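## Task

Lift each bottle with a white label from the tray and set it upright in a free crate slot. All other bottles must remain standing in their original places, whether on the tray or in the crate. The crate and tray must not end up tilted or shifted. Nothing may count as placed if it stays put only because the robot holds it. Anything the robot is touching at the end must not settle downward by more than about a fingernail's thickness once released.

## Robot and tools

Robot: one FANUC CRX arm with a Robotiq 2F-85 two-finger gripper. There is a single arm, so every command row describes that one gripper. The base may sit slightly tilted on the table, and a mounting block below it counts as part of the arm for clearance checks.

Frame: the scene frame has its origin on the tabletop under the base; +z is up, +x points forward from the base, and +y is to the left when facing +x. Positions are in metres, orientations are quaternions written w first (qw, qx, qy, qz). Gripper frame: fingers point along its +z, the pads close along its y axis, and a flat block about 9 cm out from the last joint sits toward its +x and rotates with it. end_effector_position is the spot between the pads when they are shut; closed fingertips reach roughly 19 mm past it, open ones about 6 mm. Closing also pushes the fingertips about 13 mm farther out, so leave that gap above any surface.

ROW format (used by both motion tools): 10 plain numbers [x, y, z, qw, qx, qy, qz, position, force_limit, speed]. The first seven are an absolute target pose for the gripper in the scene frame (metres and unit quaternion), not an offset. The last three are scaled from -1 to 1. position: +1 fully open (85 mm), about -0.8 pads touching, -1 means close until blocked. force_limit: pad force, roughly 20 N at -1, 128 N at 0, 235 N at +1 on a 40 mm object. speed: pad closing rate, about 20, 85 and 150 mm/s at -1, 0, +1; faster closing adds a few newtons of grip.

execute_actions(actions): a list of actions; each action is a table of up to 15 rows, one row per 1/30 s step; if fewer rows are given, the last one repeats to fill 15 steps. An empty list only reports state and images. Any target more than 0.6 m from the gripper's current position along any gripper axis gets the action refused; if the first action fails that check or any action is malformed, the whole call does nothing. Each step the commanded pose is clipped to within 70 mm and 16 degrees of the measured pose, so long moves need several actions. Repeat the intended quaternion in every row instead of copying the reported one, which may drift.

move(target, speed, blocking): target is one 10-number row as above; the gripper follows a straight path to that absolute pose. speed is in m/s, 0.002 to 0.5 (default 0.25); rotation is capped at twice that in rad/s. Paths last 0.5 to 10 s and stop short if longer. It does not avoid obstacles, and the arm can overshoot speed near full extension. The finger numbers are sent at the start. blocking=false returns after 0.5 s while motion continues; until a result shows the move ended, other moves and execute_actions are refused, so call wait or stop. The extra 'move:' line reports the ending (done, off_target, moving, held, fault), any limits (paced = pose clipped; held = a check blocked steps, after which the arm may speed up) and distance to target.

wait(seconds): 0 to 10; lets time pass holding the last command, returning early if a running move finishes. stop(): brakes a running move; needs room at speed; fingers keep moving. zoom_image(camera, region): camera is cam_high, cam_low or cam_wrist; region [x0, y0, x1, y1] in pixels, at most 504 by 504. Image sizes: cam_high and cam_low 896x504, cam_wrist 616x616 (fisheye). read_manual(section): licence texts only. finished_scene(scene): ends scene 1 or 2 irrevocably and reports success; the next scene's task arrives in its result. Replying without any tool call ends everything.

Result lines: state shows end_effector_position and end_effector_quat_wxyz (reported position may be off, more so at long reach). 'Hand target' is where the controller is currently heading. 'pose unreachable' means the clearance check altered or blocked the command. object_status: 0 moving, 1 blocked while opening, 2 blocked while closing (a grip), 3 reached the requested opening or pads met. Any new position value resets it to 0 briefly. position_measured is in counts: 3 open, ~78 = 60 mm, ~130 = 40 mm, ~180 = 20 mm, ~230 pads together. Stopped fingers change force_limit or speed only after a new position differing by at least 0.01; to soften a grip, open first. The gripper re-closes on its own if an object slips, except after a grip at force_limit -1. Flange force estimates outside load including held weight; it is noisy, worst after sudden stops.

Typical order: inspect images, open gripper above a target bottle, descend, close with position -1 and confirm object_status 2, lift clear, carry above an empty crate slot, lower until the bottle rests on the crate floor, open, retreat upward.

Avoid: contacts reaching a joint load limit (152 N m for the three big joints, 38 N m for the wrist joints, held weight included) or 150 N external force trigger a 10 s stop and skip the rest of the call. The arm is stiff, so aiming even slightly past a firm contact can fault; faster or deeper approaches hit harder. Joint ranges (rad): waist ±3.491, shoulder ±3.140, elbow -1.187 to 4.328, forearm roll ±3.316, wrist pitch ±3.140, wrist roll ±3.927. Holding loads heats motors; a MOTOR HOT warning precedes an OVER-TEMPERATURE FAULT brake stop. Brief disturbances may tug a held bottle or shove loose items. Do not drop, slam or tip bottles, shift the crate or tray, or knock anything off the table.

Each tool is called after "Emit:" as name(argument=value, ...), one argument or row to a line, values as JSON.

## Session

Emit:
execute_actions(
  actions=[],
)

Scene clock: 0.00 s.
end_effector_position=(+0.1555, +0.2466, +0.3731) position_measured=3 object_status=3 end_effector_quat_wxyz=(-0.376, +0.254, +0.745, +0.490)
Joint positions: [ 0.66  -0.448 -0.545 -1.051 -1.367 -1.05 ]
Joint velocities: [-0.    -0.     0.    -0.001  0.    -0.001]
Flange force (N, the push that the arm receives, along the gripper's own x y z axes): no reading
Hand target: +0.156, +0.247, +0.373; -0.376, +0.254, +0.745, +0.490

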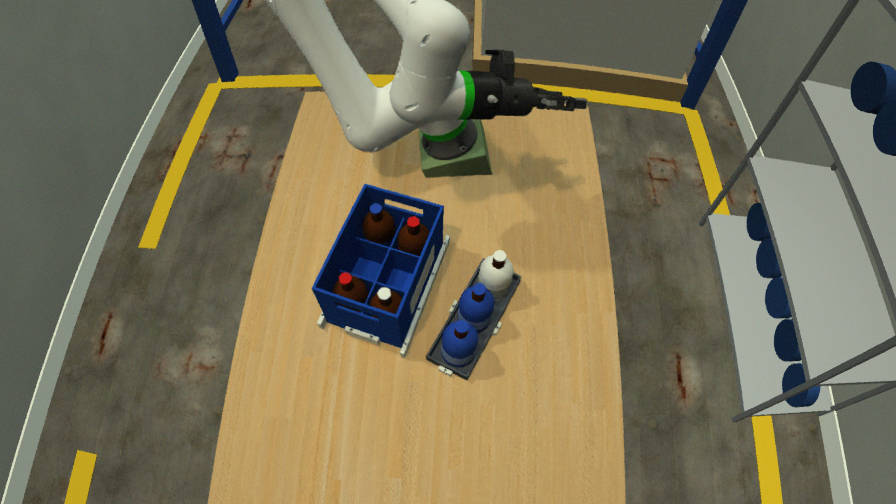

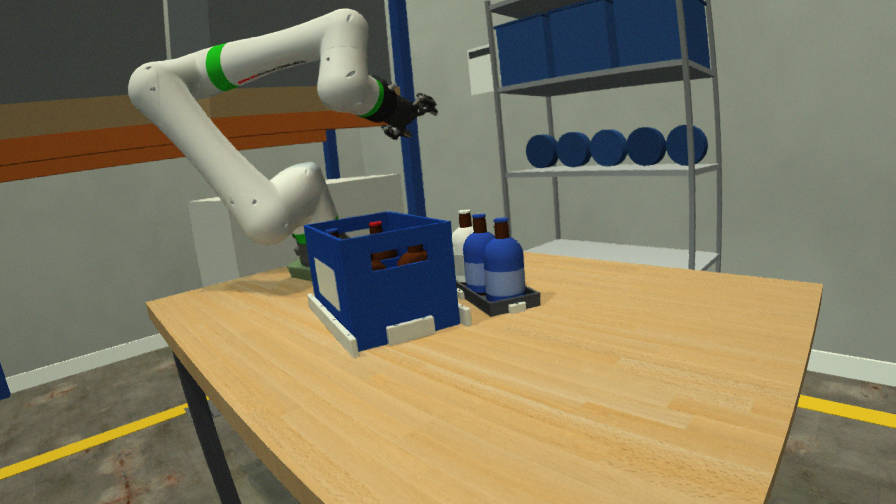

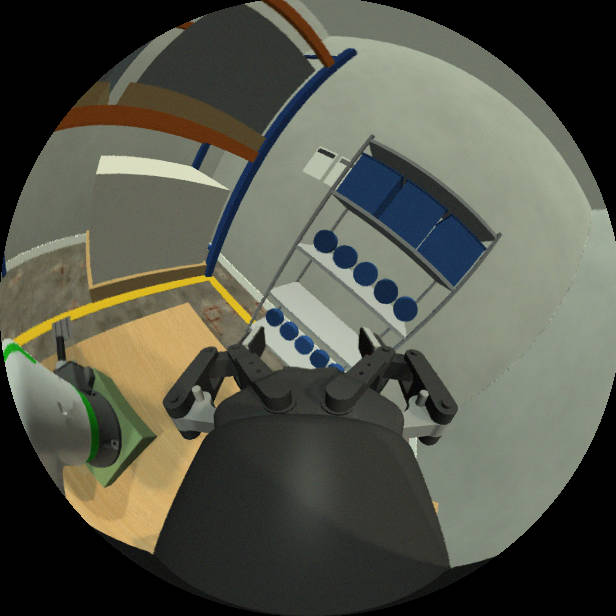

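Emit:
move(
  target=[0.38,0.08,0.45,0,0.216,0.976,0,1,0,0],
  speed=0.3,
)

Scene clock: 14.57 s.
end_effector_position=(+0.3802, +0.0794, +0.4504) position_measured=3 object_status=3 end_effector_quat_wxyz=(-0.000, +0.218, +0.976, -0.001)
Joint positions: [ 1.096  0.024  0.156  0.211 -1.914 -1.354]
Joint velocities: [ 0.     0.001 -0.     0.001 -0.001  0.   ]
Flange force (N, the push that the arm receives, along the gripper's own x y z axes): [-0.6 7.5 -6.1]
Hand target: +0.380, +0.079, +0.450; -0.000, +0.218, +0.976, -0.001
Off the commanded pose: 0.001 m, 0 deg.
move: done

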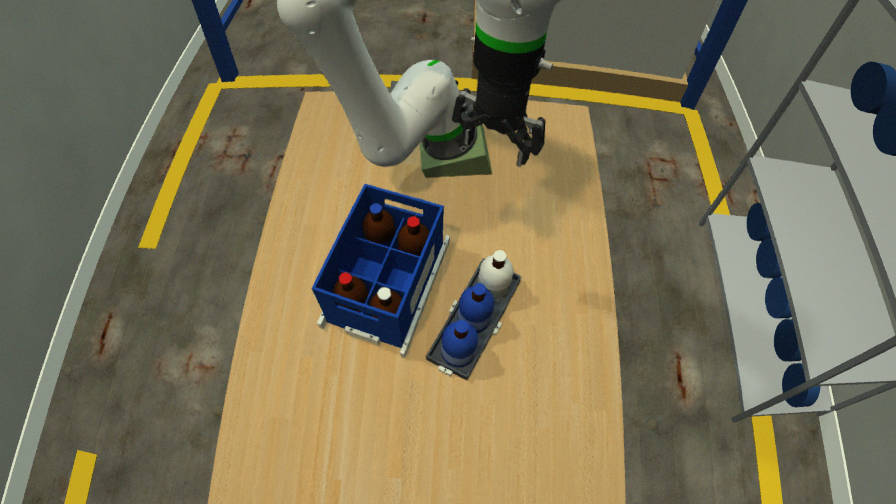

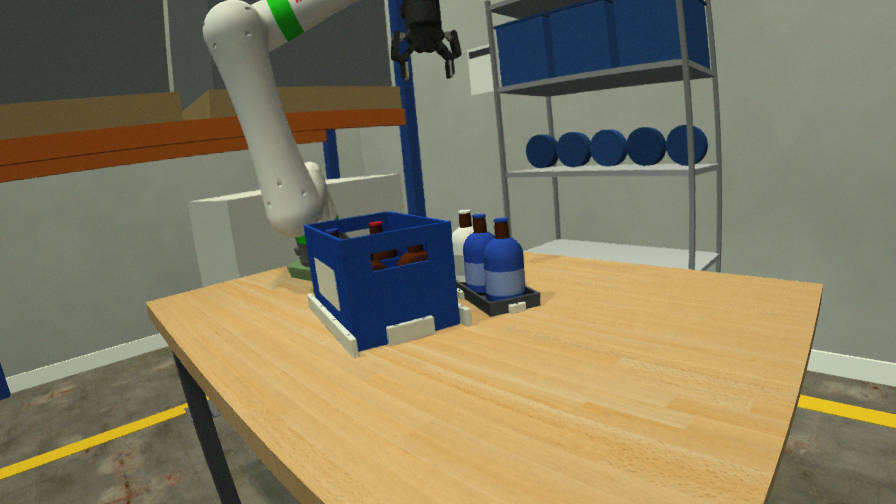

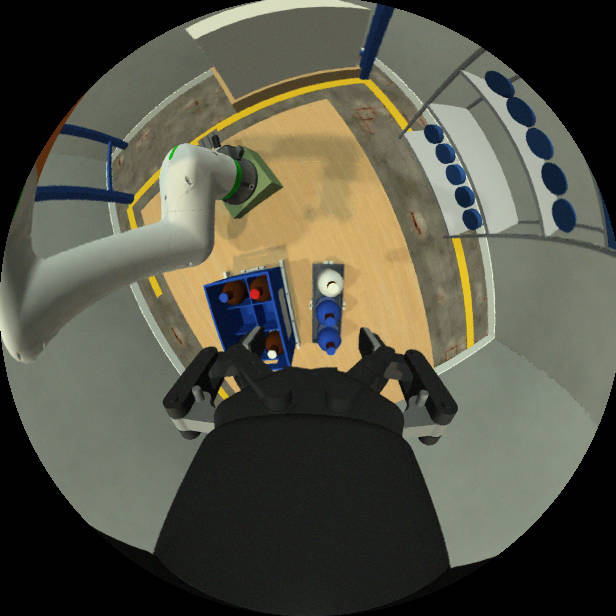

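Emit:
move(
  target=[0.403,0.127,0.27,0,0.216,0.976,0,1,0,0],
  speed=0.3,
)

Emit:
zoom_image(
  camera="cam_wrist",
  region=[160,220,460,420],
)

Emit:
zoom_image(
  camera="cam_low",
  region=[300,100,600,360],
)

Scene clock: 25.13 s.
end_effector_position=(+0.4030, +0.1268, +0.2699) position_measured=3 object_status=3 end_effector_quat_wxyz=(+0.000, +0.216, +0.976, +0.000)
Joint positions: [ 1.032  0.085 -0.215  0.212 -1.477 -1.377]
Joint velocities: [-0.     0.002 -0.    -0.002  0.001  0.001]
Flange force (N, the push that the arm receives, along the gripper's own x y z axes): [-0.1 6.6 -1.9]
Hand target: +0.403, +0.127, +0.270; +0.000, +0.216, +0.976, +0.000
Off the commanded pose: 0.000 m, 0 deg.
move: done

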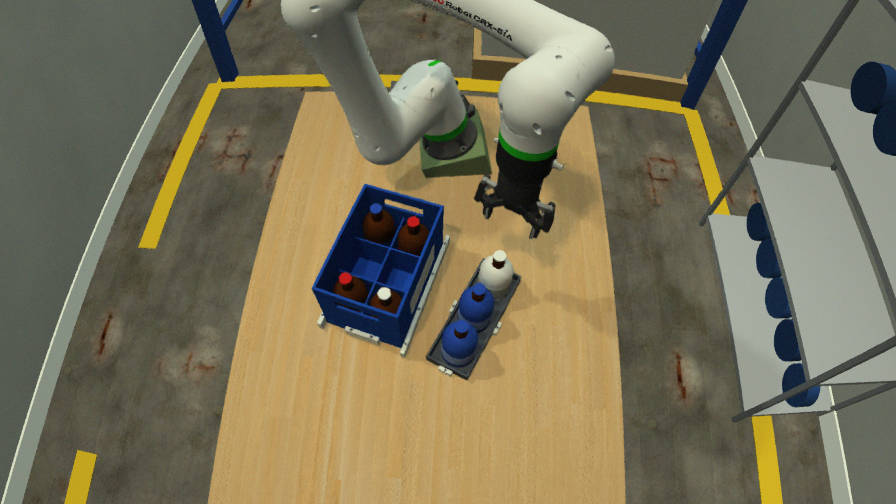

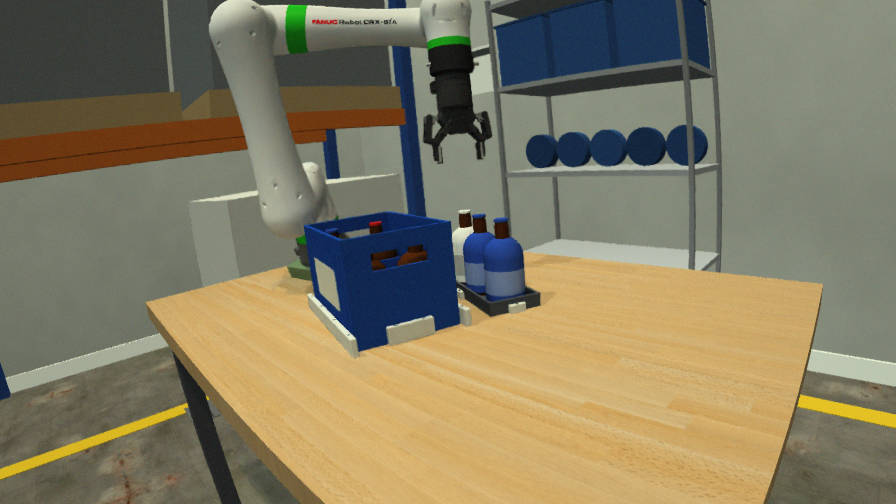

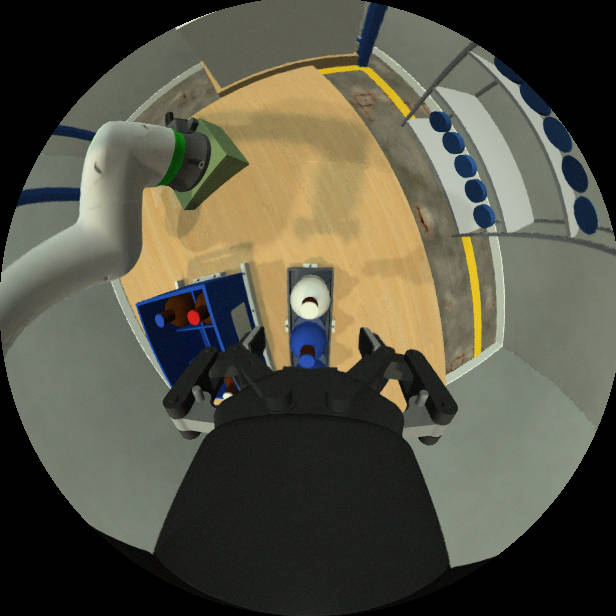

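Region (160, 220, 460, 420) of cam_wrist's 616x616 image, scaled by 1.680, with more detail than that image has.

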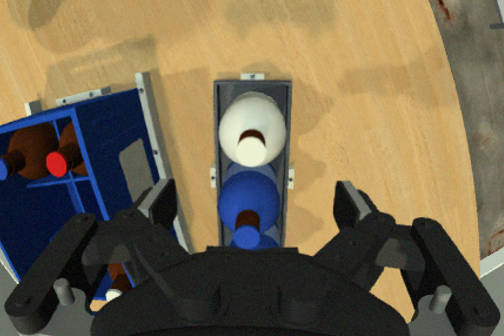

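Region (300, 100, 600, 360) of cam_low's 896x504 image, scaled by 1.680, with more detail than that image has; it fills the top 437 rows of this view, and the rest is white.

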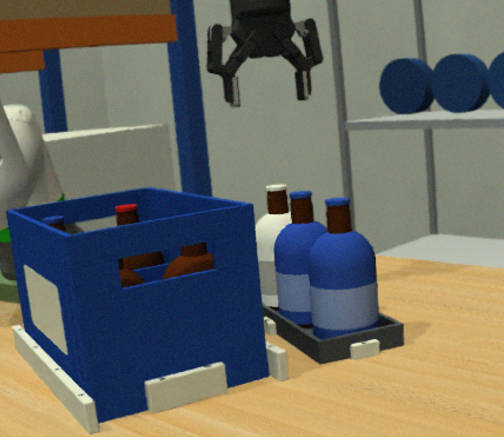

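Emit:
move(
  target=[0.405,0.126,0.185,0,0.216,0.976,0,0.3,0,0],
  speed=0.2,
)

Emit:
zoom_image(
  camera="cam_wrist",
  region=[210,260,410,400],
)

Emit:
zoom_image(
  camera="cam_low",
  region=[400,150,550,320],
)

Scene clock: 32.70 s.
end_effector_position=(+0.4049, +0.1259, +0.1850) position_measured=91 object_status=3 end_effector_quat_wxyz=(-0.000, +0.216, +0.976, +0.000)
Joint positions: [ 0.986  0.127 -0.372  0.23  -1.273 -1.38 ]
Joint velocities: [-0.     0.001 -0.001 -0.001  0.001 -0.001]
Flange force (N, the push that the arm receives, along the gripper's own x y z axes): [-0.3 7.5 -0.5]
Hand target: +0.405, +0.126, +0.185; -0.000, +0.216, +0.976, +0.000
Off the commanded pose: 0.000 m, 0 deg.
move: done

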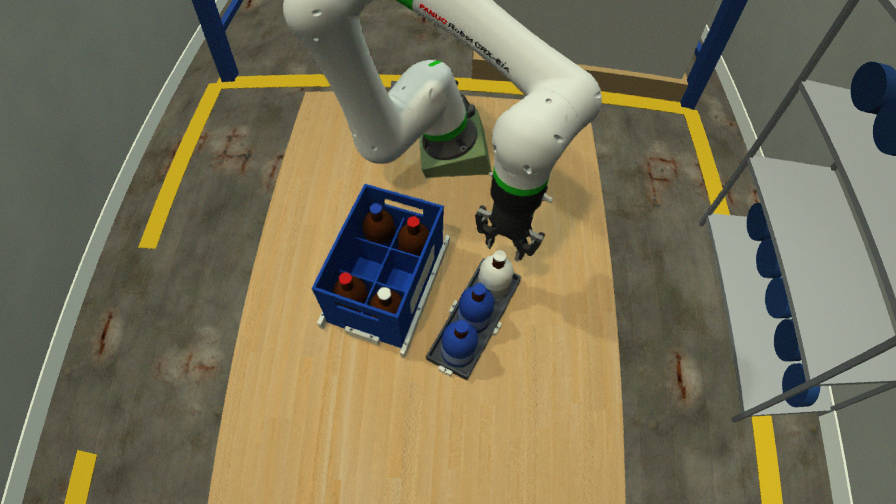

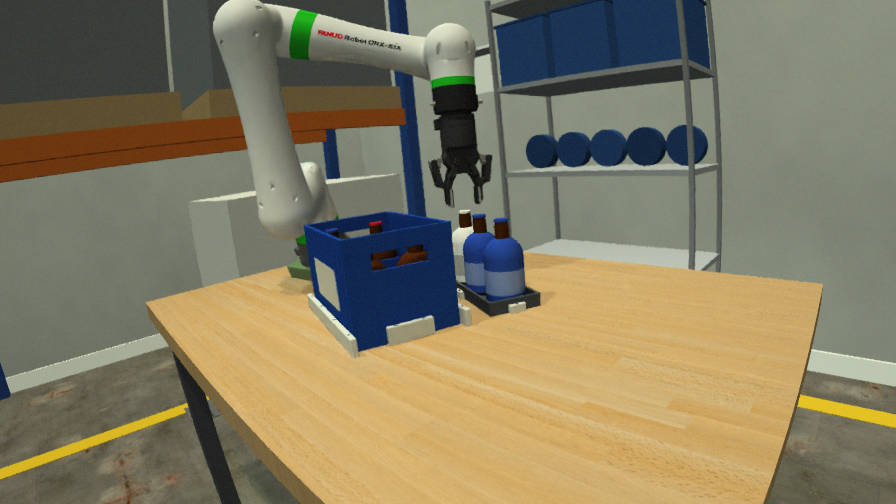

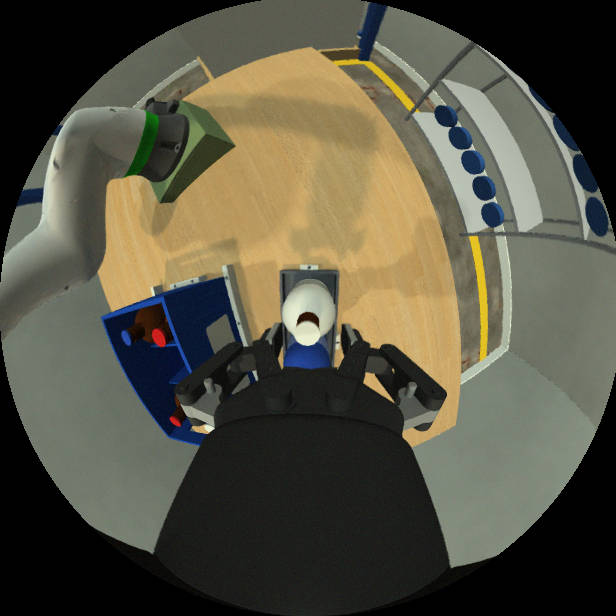

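Region (210, 260, 410, 400) of cam_wrist's 616x616 image, scaled by 2.520, with more detail than that image has; it fills the top 353 rows of this view, and the rest is white.

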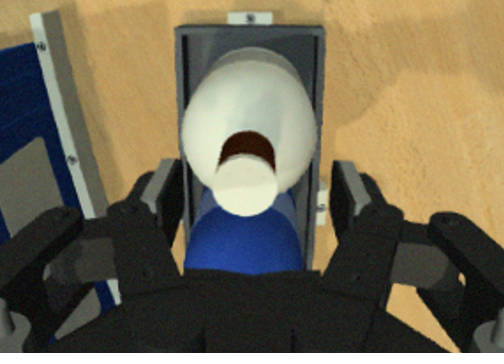

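Region (400, 150, 550, 320) of cam_low's 896x504 image, scaled by 2.965, with more detail than that image has; it fills the left 445 columns of this view, and the rest is white.

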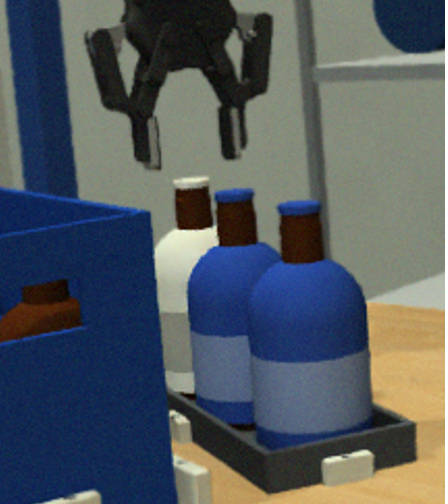

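Emit:
move(
  target=[0.403,0.122,0.15,0,0.216,0.976,0,0.3,0,0],
  speed=0.08,
)

Emit:
move(
  target=[0.403,0.122,0.15,0,0.216,0.976,0,-1,-0.2,-0.3],
)

Emit:
zoom_image(
  camera="cam_low",
  region=[400,150,550,320],
)

Emit:
zoom_image(
  camera="cam_high",
  region=[300,170,560,390],
)

Scene clock: 42.70 s.
end_effector_position=(+0.4029, +0.1220, +0.1500) position_measured=91 object_status=3 end_effector_quat_wxyz=(-0.000, +0.216, +0.976, +0.000)
Joint positions: [ 0.965  0.147 -0.438  0.242 -1.186 -1.383]
Joint velocities: [-0.     0.001 -0.    -0.001 -0.     0.001]
Flange force (N, the push that the arm receives, along the gripper's own x y z axes): [-0.4 8.7 -1.0]
Hand target: +0.403, +0.122, +0.150; -0.000, +0.216, +0.976, +0.000
Off the commanded pose: 0.000 m, 0 deg.
move: done

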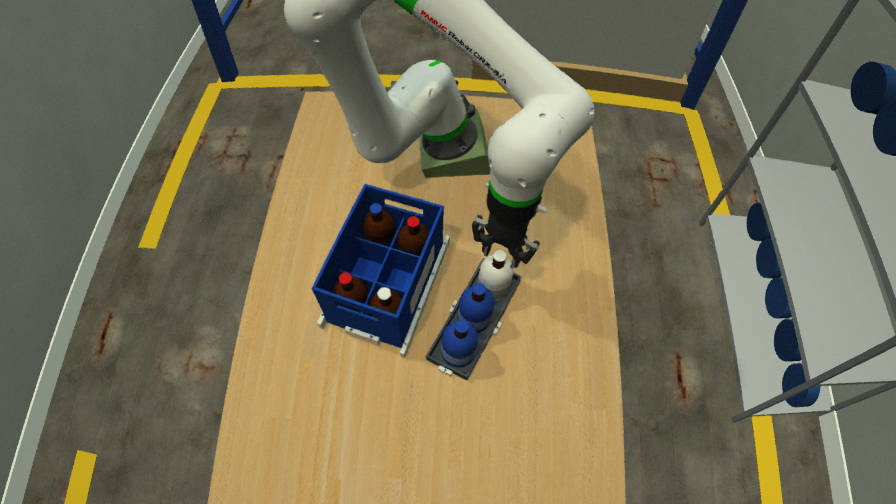

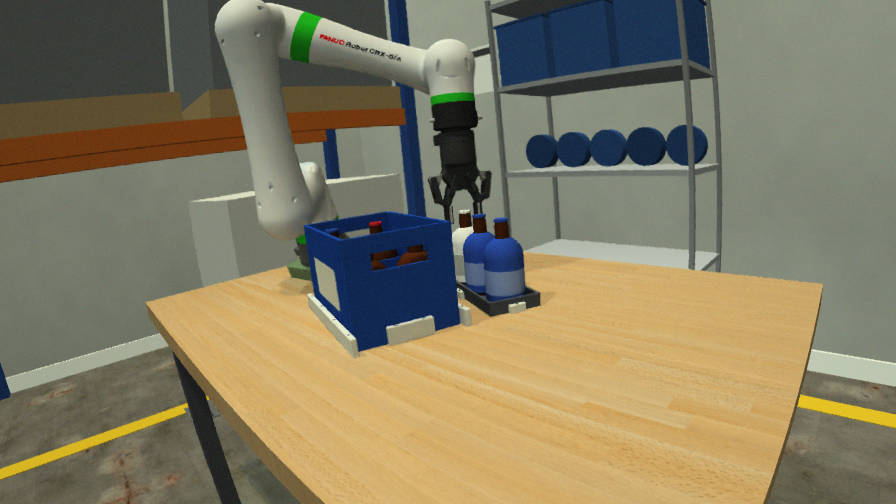

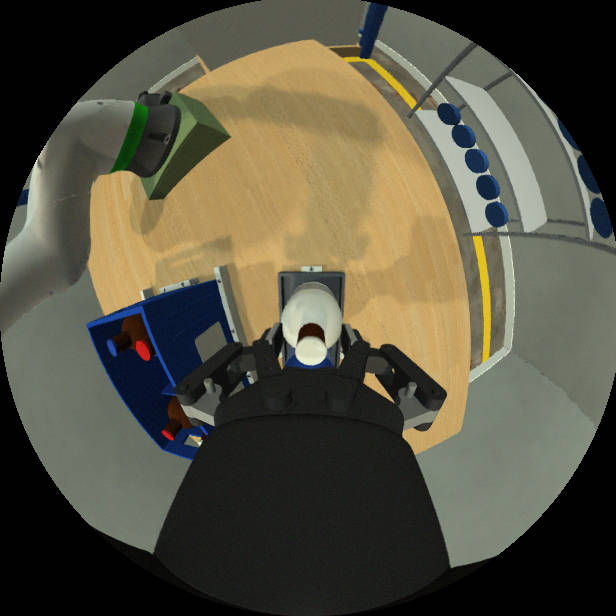

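Scene clock: 43.43 s.
end_effector_position=(+0.4030, +0.1219, +0.1500) position_measured=171 object_status=0 end_effector_quat_wxyz=(+0.000, +0.216, +0.976, -0.000)
Joint positions: [ 0.965  0.147 -0.438  0.242 -1.186 -1.383]
Joint velocities: [ 0.    -0.002  0.    -0.    -0.    -0.001]
Flange force (N, the push that the arm receives, along the gripper's own x y z axes): [0.3 3.2 -16.7]
Hand target: +0.403, +0.122, +0.150; +0.000, +0.216, +0.976, -0.000
Off the commanded pose: 0.000 m, 0 deg.
move: done

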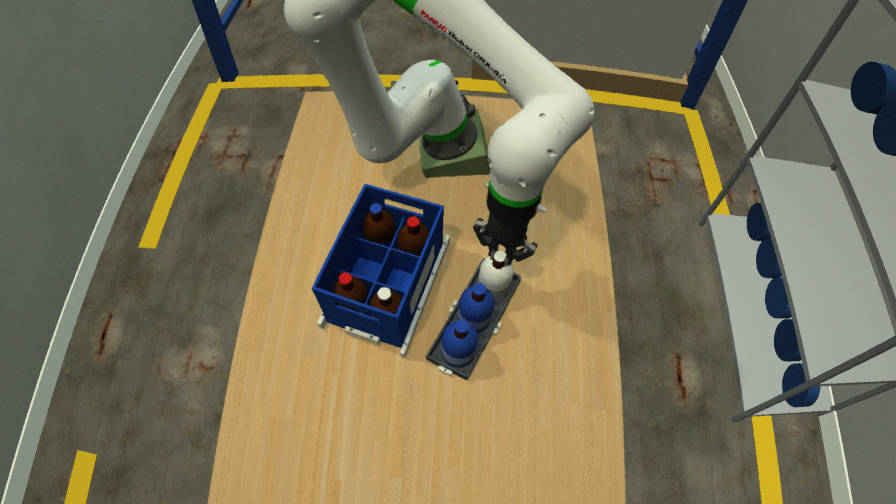

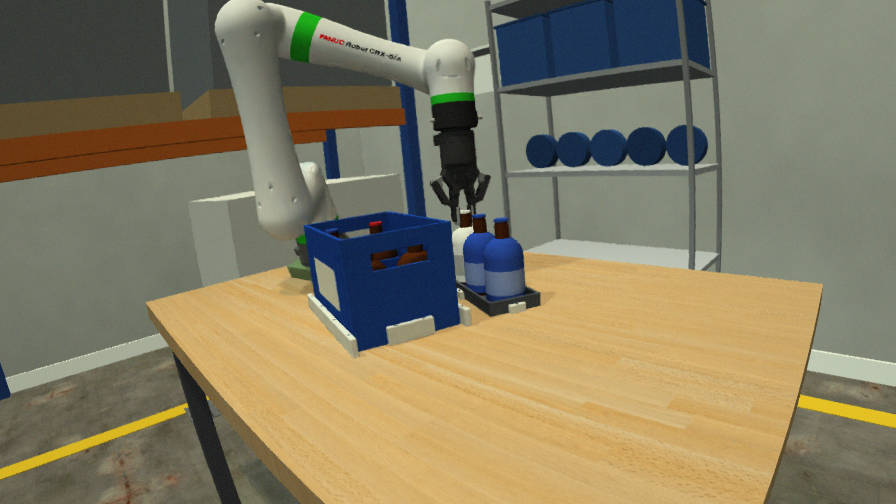

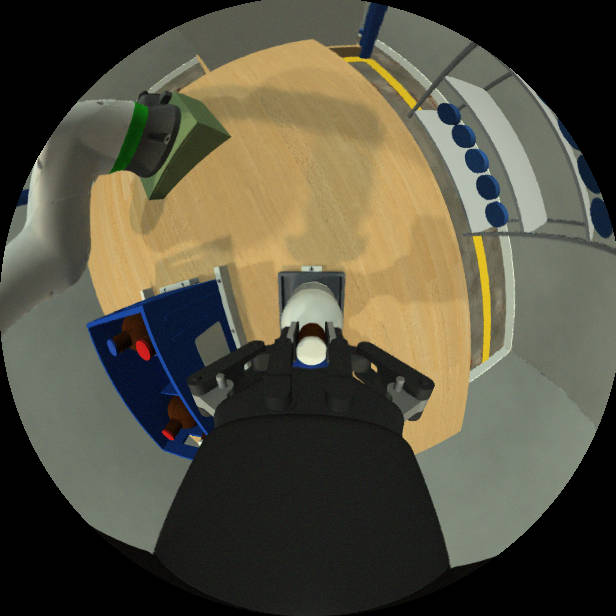

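Region (400, 150, 550, 320) of cam_low's 896x504 image, scaled by 2.965, with more detail than that image has; it fills the left 445 columns of this view, and the rest is white.

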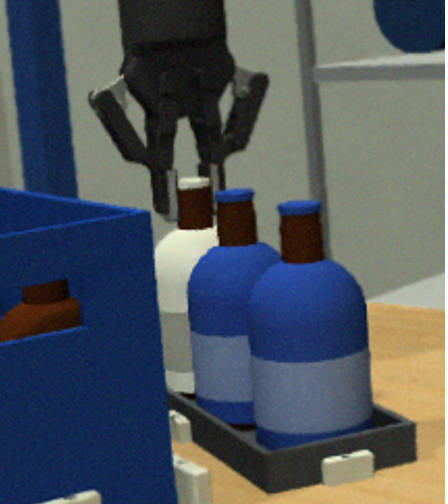

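Region (300, 170, 560, 390) of cam_high's 896x504 image, scaled by 1.938, with more detail than that image has; it fills the top 426 rows of this view, and the rest is white.

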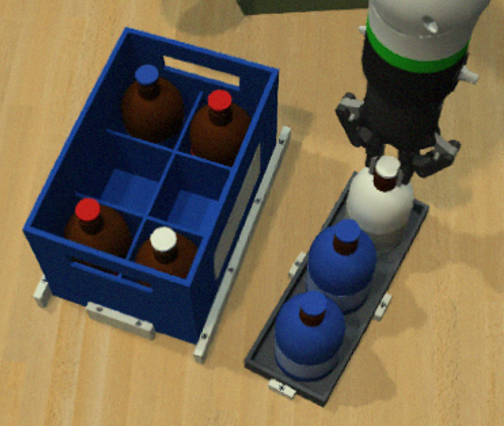

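Emit:
move(
  target=[0.403,0.122,0.36,0,0.216,0.976,0,-1,-0.2,-0.3],
  speed=0.2,
)

Emit:
move(
  target=[0.413,-0.079,0.36,0,-0.609,0.793,0,-1,-0.2,-0.3],
  speed=0.35,
)

Emit:
zoom_image(
  camera="cam_wrist",
  region=[180,200,440,400],
)

Scene clock: 72.90 s.
end_effector_position=(+0.4033, +0.1222, +0.3600) position_measured=171 object_status=2 end_effector_quat_wxyz=(+0.000, +0.217, +0.976, -0.000)
Joint positions: [ 1.067  0.082 -0.011  0.205 -1.687 -1.369]
Joint velocities: [0.    0.001 0.001 0.    0.    0.   ]
Flange force (N, the push that the arm receives, along the gripper's own x y z axes): [1.0 6.6 3.0]
Hand target: +0.403, +0.122, +0.360; +0.000, +0.217, +0.976, -0.000
Off the commanded pose: 0.000 m, 0 deg.
move: done

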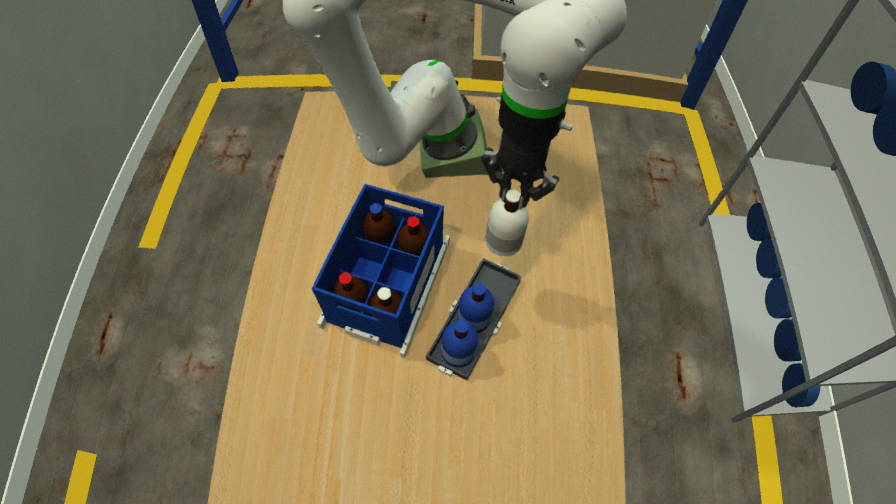

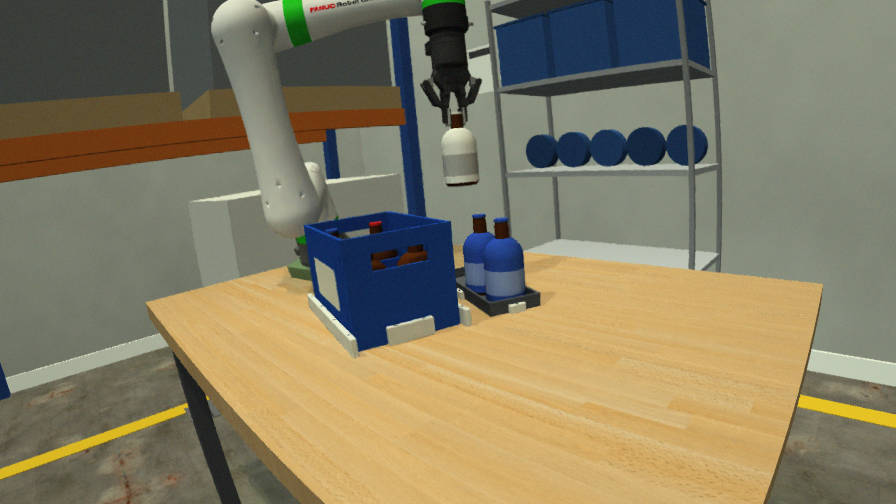

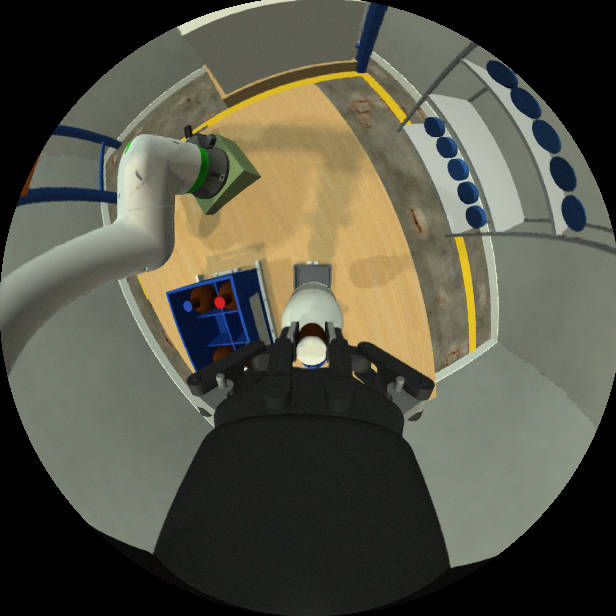

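Scene clock: 75.87 s.
end_effector_position=(+0.4123, -0.0790, +0.3602) position_measured=171 object_status=2 end_effector_quat_wxyz=(-0.000, -0.609, +0.793, +0.001)
Joint positions: [ 0.715 -0.119 -0.091  0.265 -1.722  0.75 ]
Joint velocities: [-0.001 -0.     0.     0.001 -0.     0.002]
Flange force (N, the push that the arm receives, along the gripper's own x y z axes): [-6.1 -2.4 1.0]
Hand target: +0.412, -0.079, +0.360; -0.000, -0.609, +0.793, +0.001
Off the commanded pose: 0.001 m, 0 deg.
move: done

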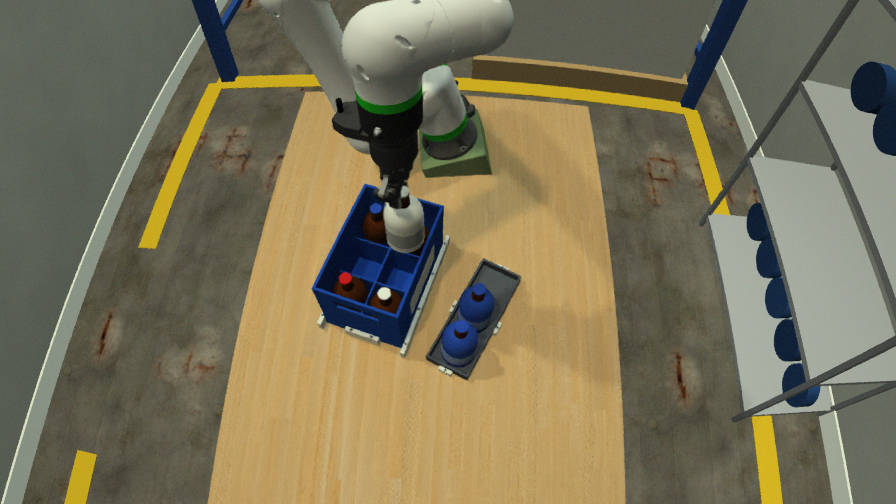

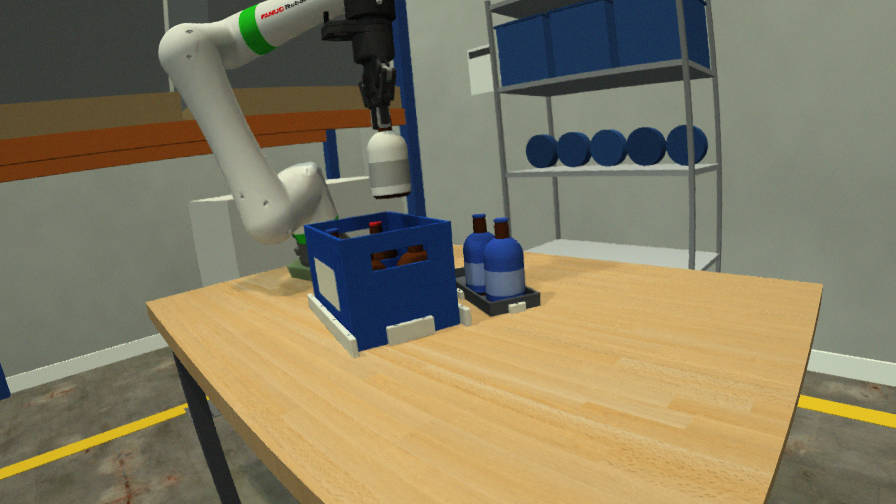

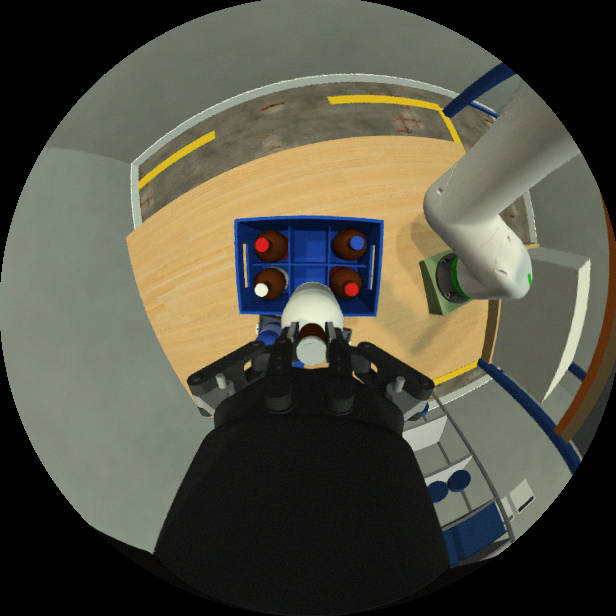

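Region (180, 200, 440, 400) of cam_wrist's 616x616 image, scaled by 1.938, with more detail than that image has; it fills the top 388 rows of this view, and the rest is white.

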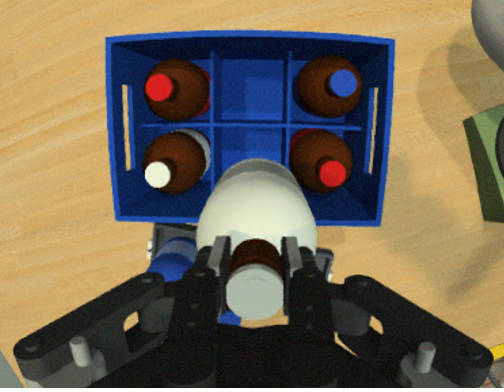

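Emit:
move(
  target=[0.416,-0.093,0.335,0,-0.609,0.793,0,-1,-0.2,-0.3],
  speed=0.1,
)

Emit:
move(
  target=[0.416,-0.093,0.26,0,-0.609,0.793,0,-1,-0.2,-0.3],
  speed=0.06,
)

Emit:
zoom_image(
  camera="cam_wrist",
  region=[180,200,440,400],
)

Emit:
zoom_image(
  camera="cam_high",
  region=[300,170,480,360],
)

Scene clock: 85.13 s.
end_effector_position=(+0.4159, -0.0930, +0.3350) position_measured=171 object_status=2 end_effector_quat_wxyz=(-0.000, -0.609, +0.793, +0.000)
Joint positions: [ 0.664 -0.125 -0.145  0.271 -1.662  0.788]
Joint velocities: [-0.001  0.    -0.     0.001  0.001  0.002]
Flange force (N, the push that the arm receives, along the gripper's own x y z axes): [-6.6 -4.0 2.1]
Hand target: +0.416, -0.093, +0.335; -0.000, -0.609, +0.793, +0.000
Off the commanded pose: 0.000 m, 0 deg.
move: done

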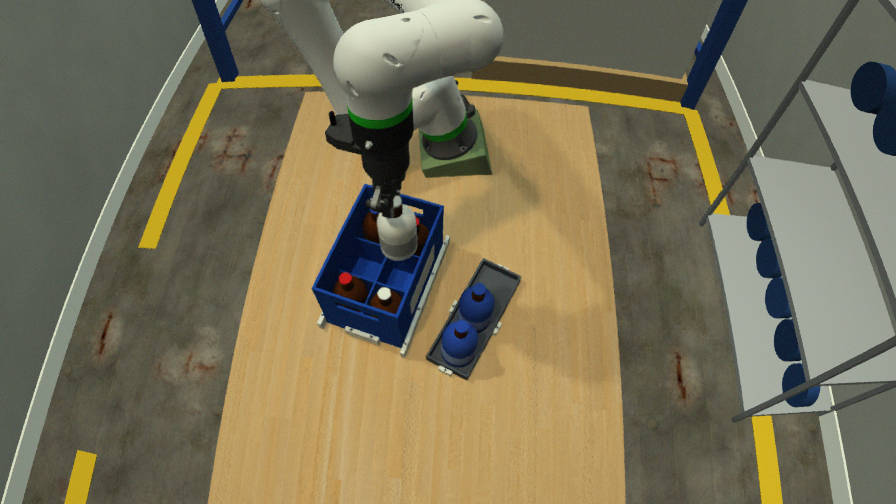

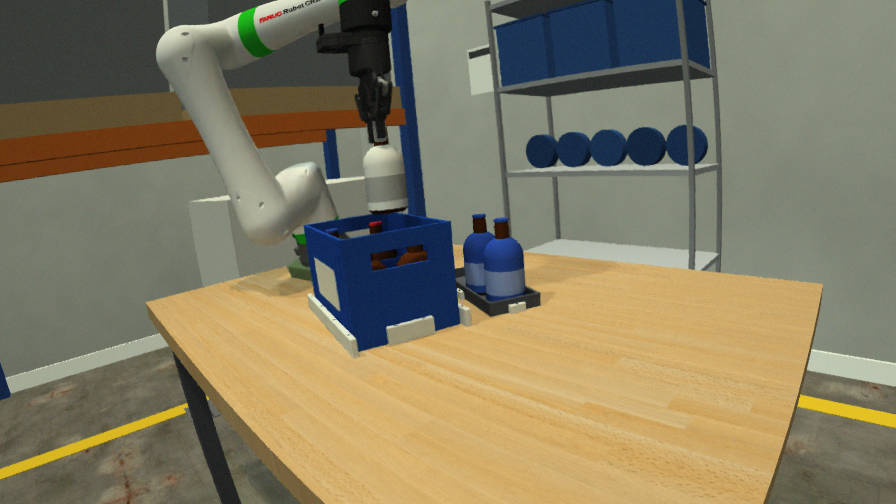

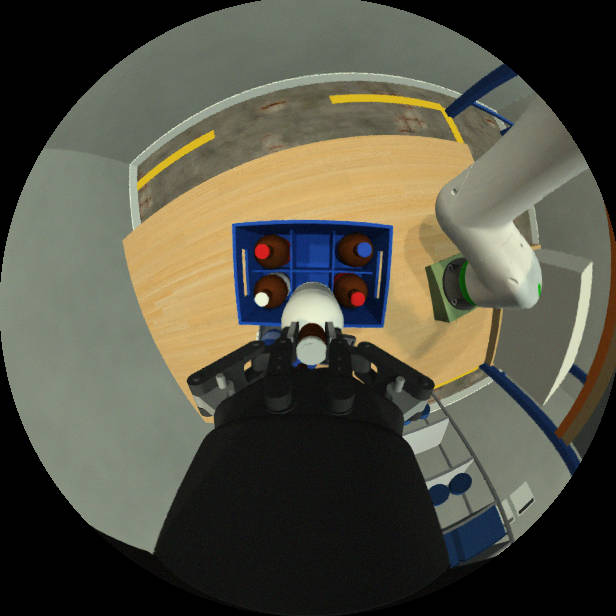

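Scene clock: 86.70 s.
end_effector_position=(+0.4159, -0.0931, +0.2600) position_measured=171 object_status=2 end_effector_quat_wxyz=(+0.000, -0.609, +0.793, +0.000)
Joint positions: [ 0.61  -0.124 -0.312  0.277 -1.485  0.794]
Joint velocities: [-0.     0.001 -0.001  0.    -0.001  0.001]
Flange force (N, the push that the arm receives, along the gripper's own x y z axes): [-6.5 -4.4 2.8]
Hand target: +0.416, -0.093, +0.260; +0.000, -0.609, +0.793, +0.000
Off the commanded pose: 0.000 m, 0 deg.
move: done

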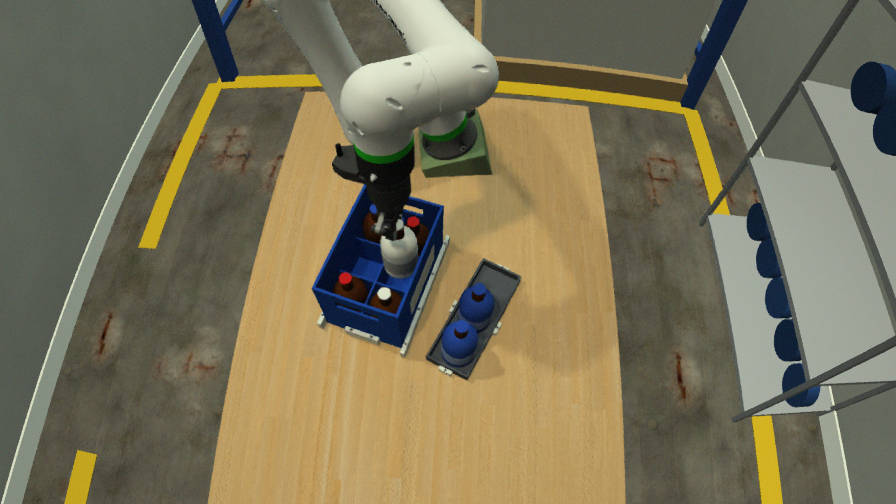

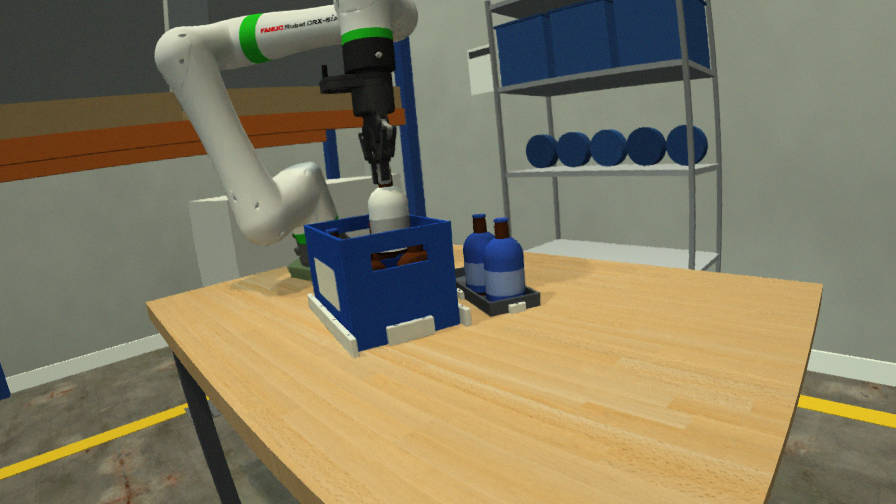

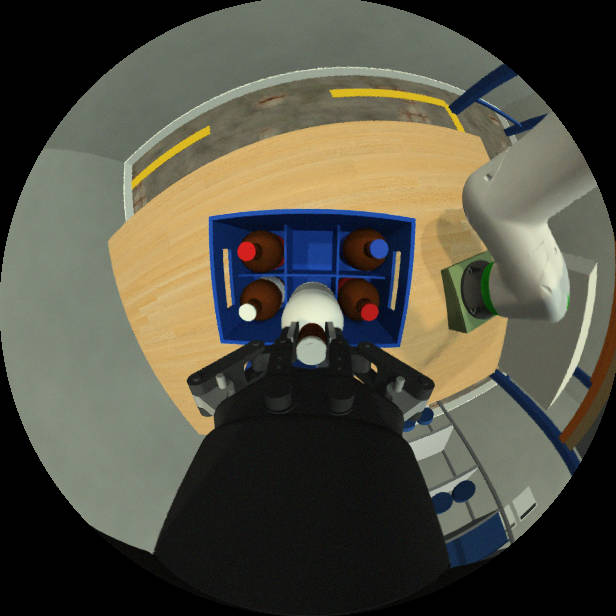

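Region (180, 200, 440, 400) of cam_wrist's 616x616 image, scaled by 1.938, with more detail than that image has; it fills the top 388 rows of this view, and the rest is white.

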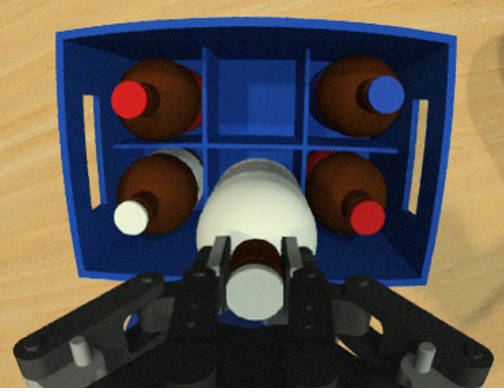

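Region (300, 170, 480, 360) of cam_high's 896x504 image, scaled by 2.653, with more detail than that image has; it fills the left 477 columns of this view, and the rest is white.

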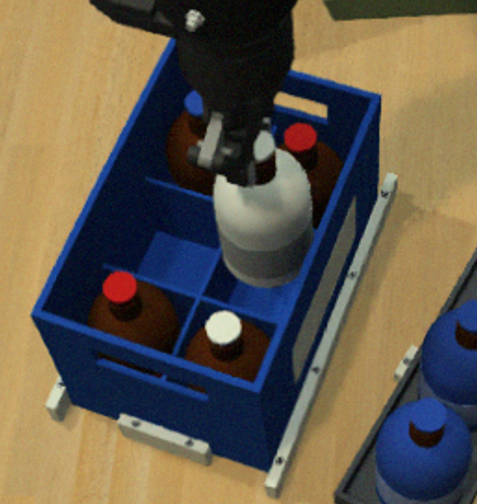

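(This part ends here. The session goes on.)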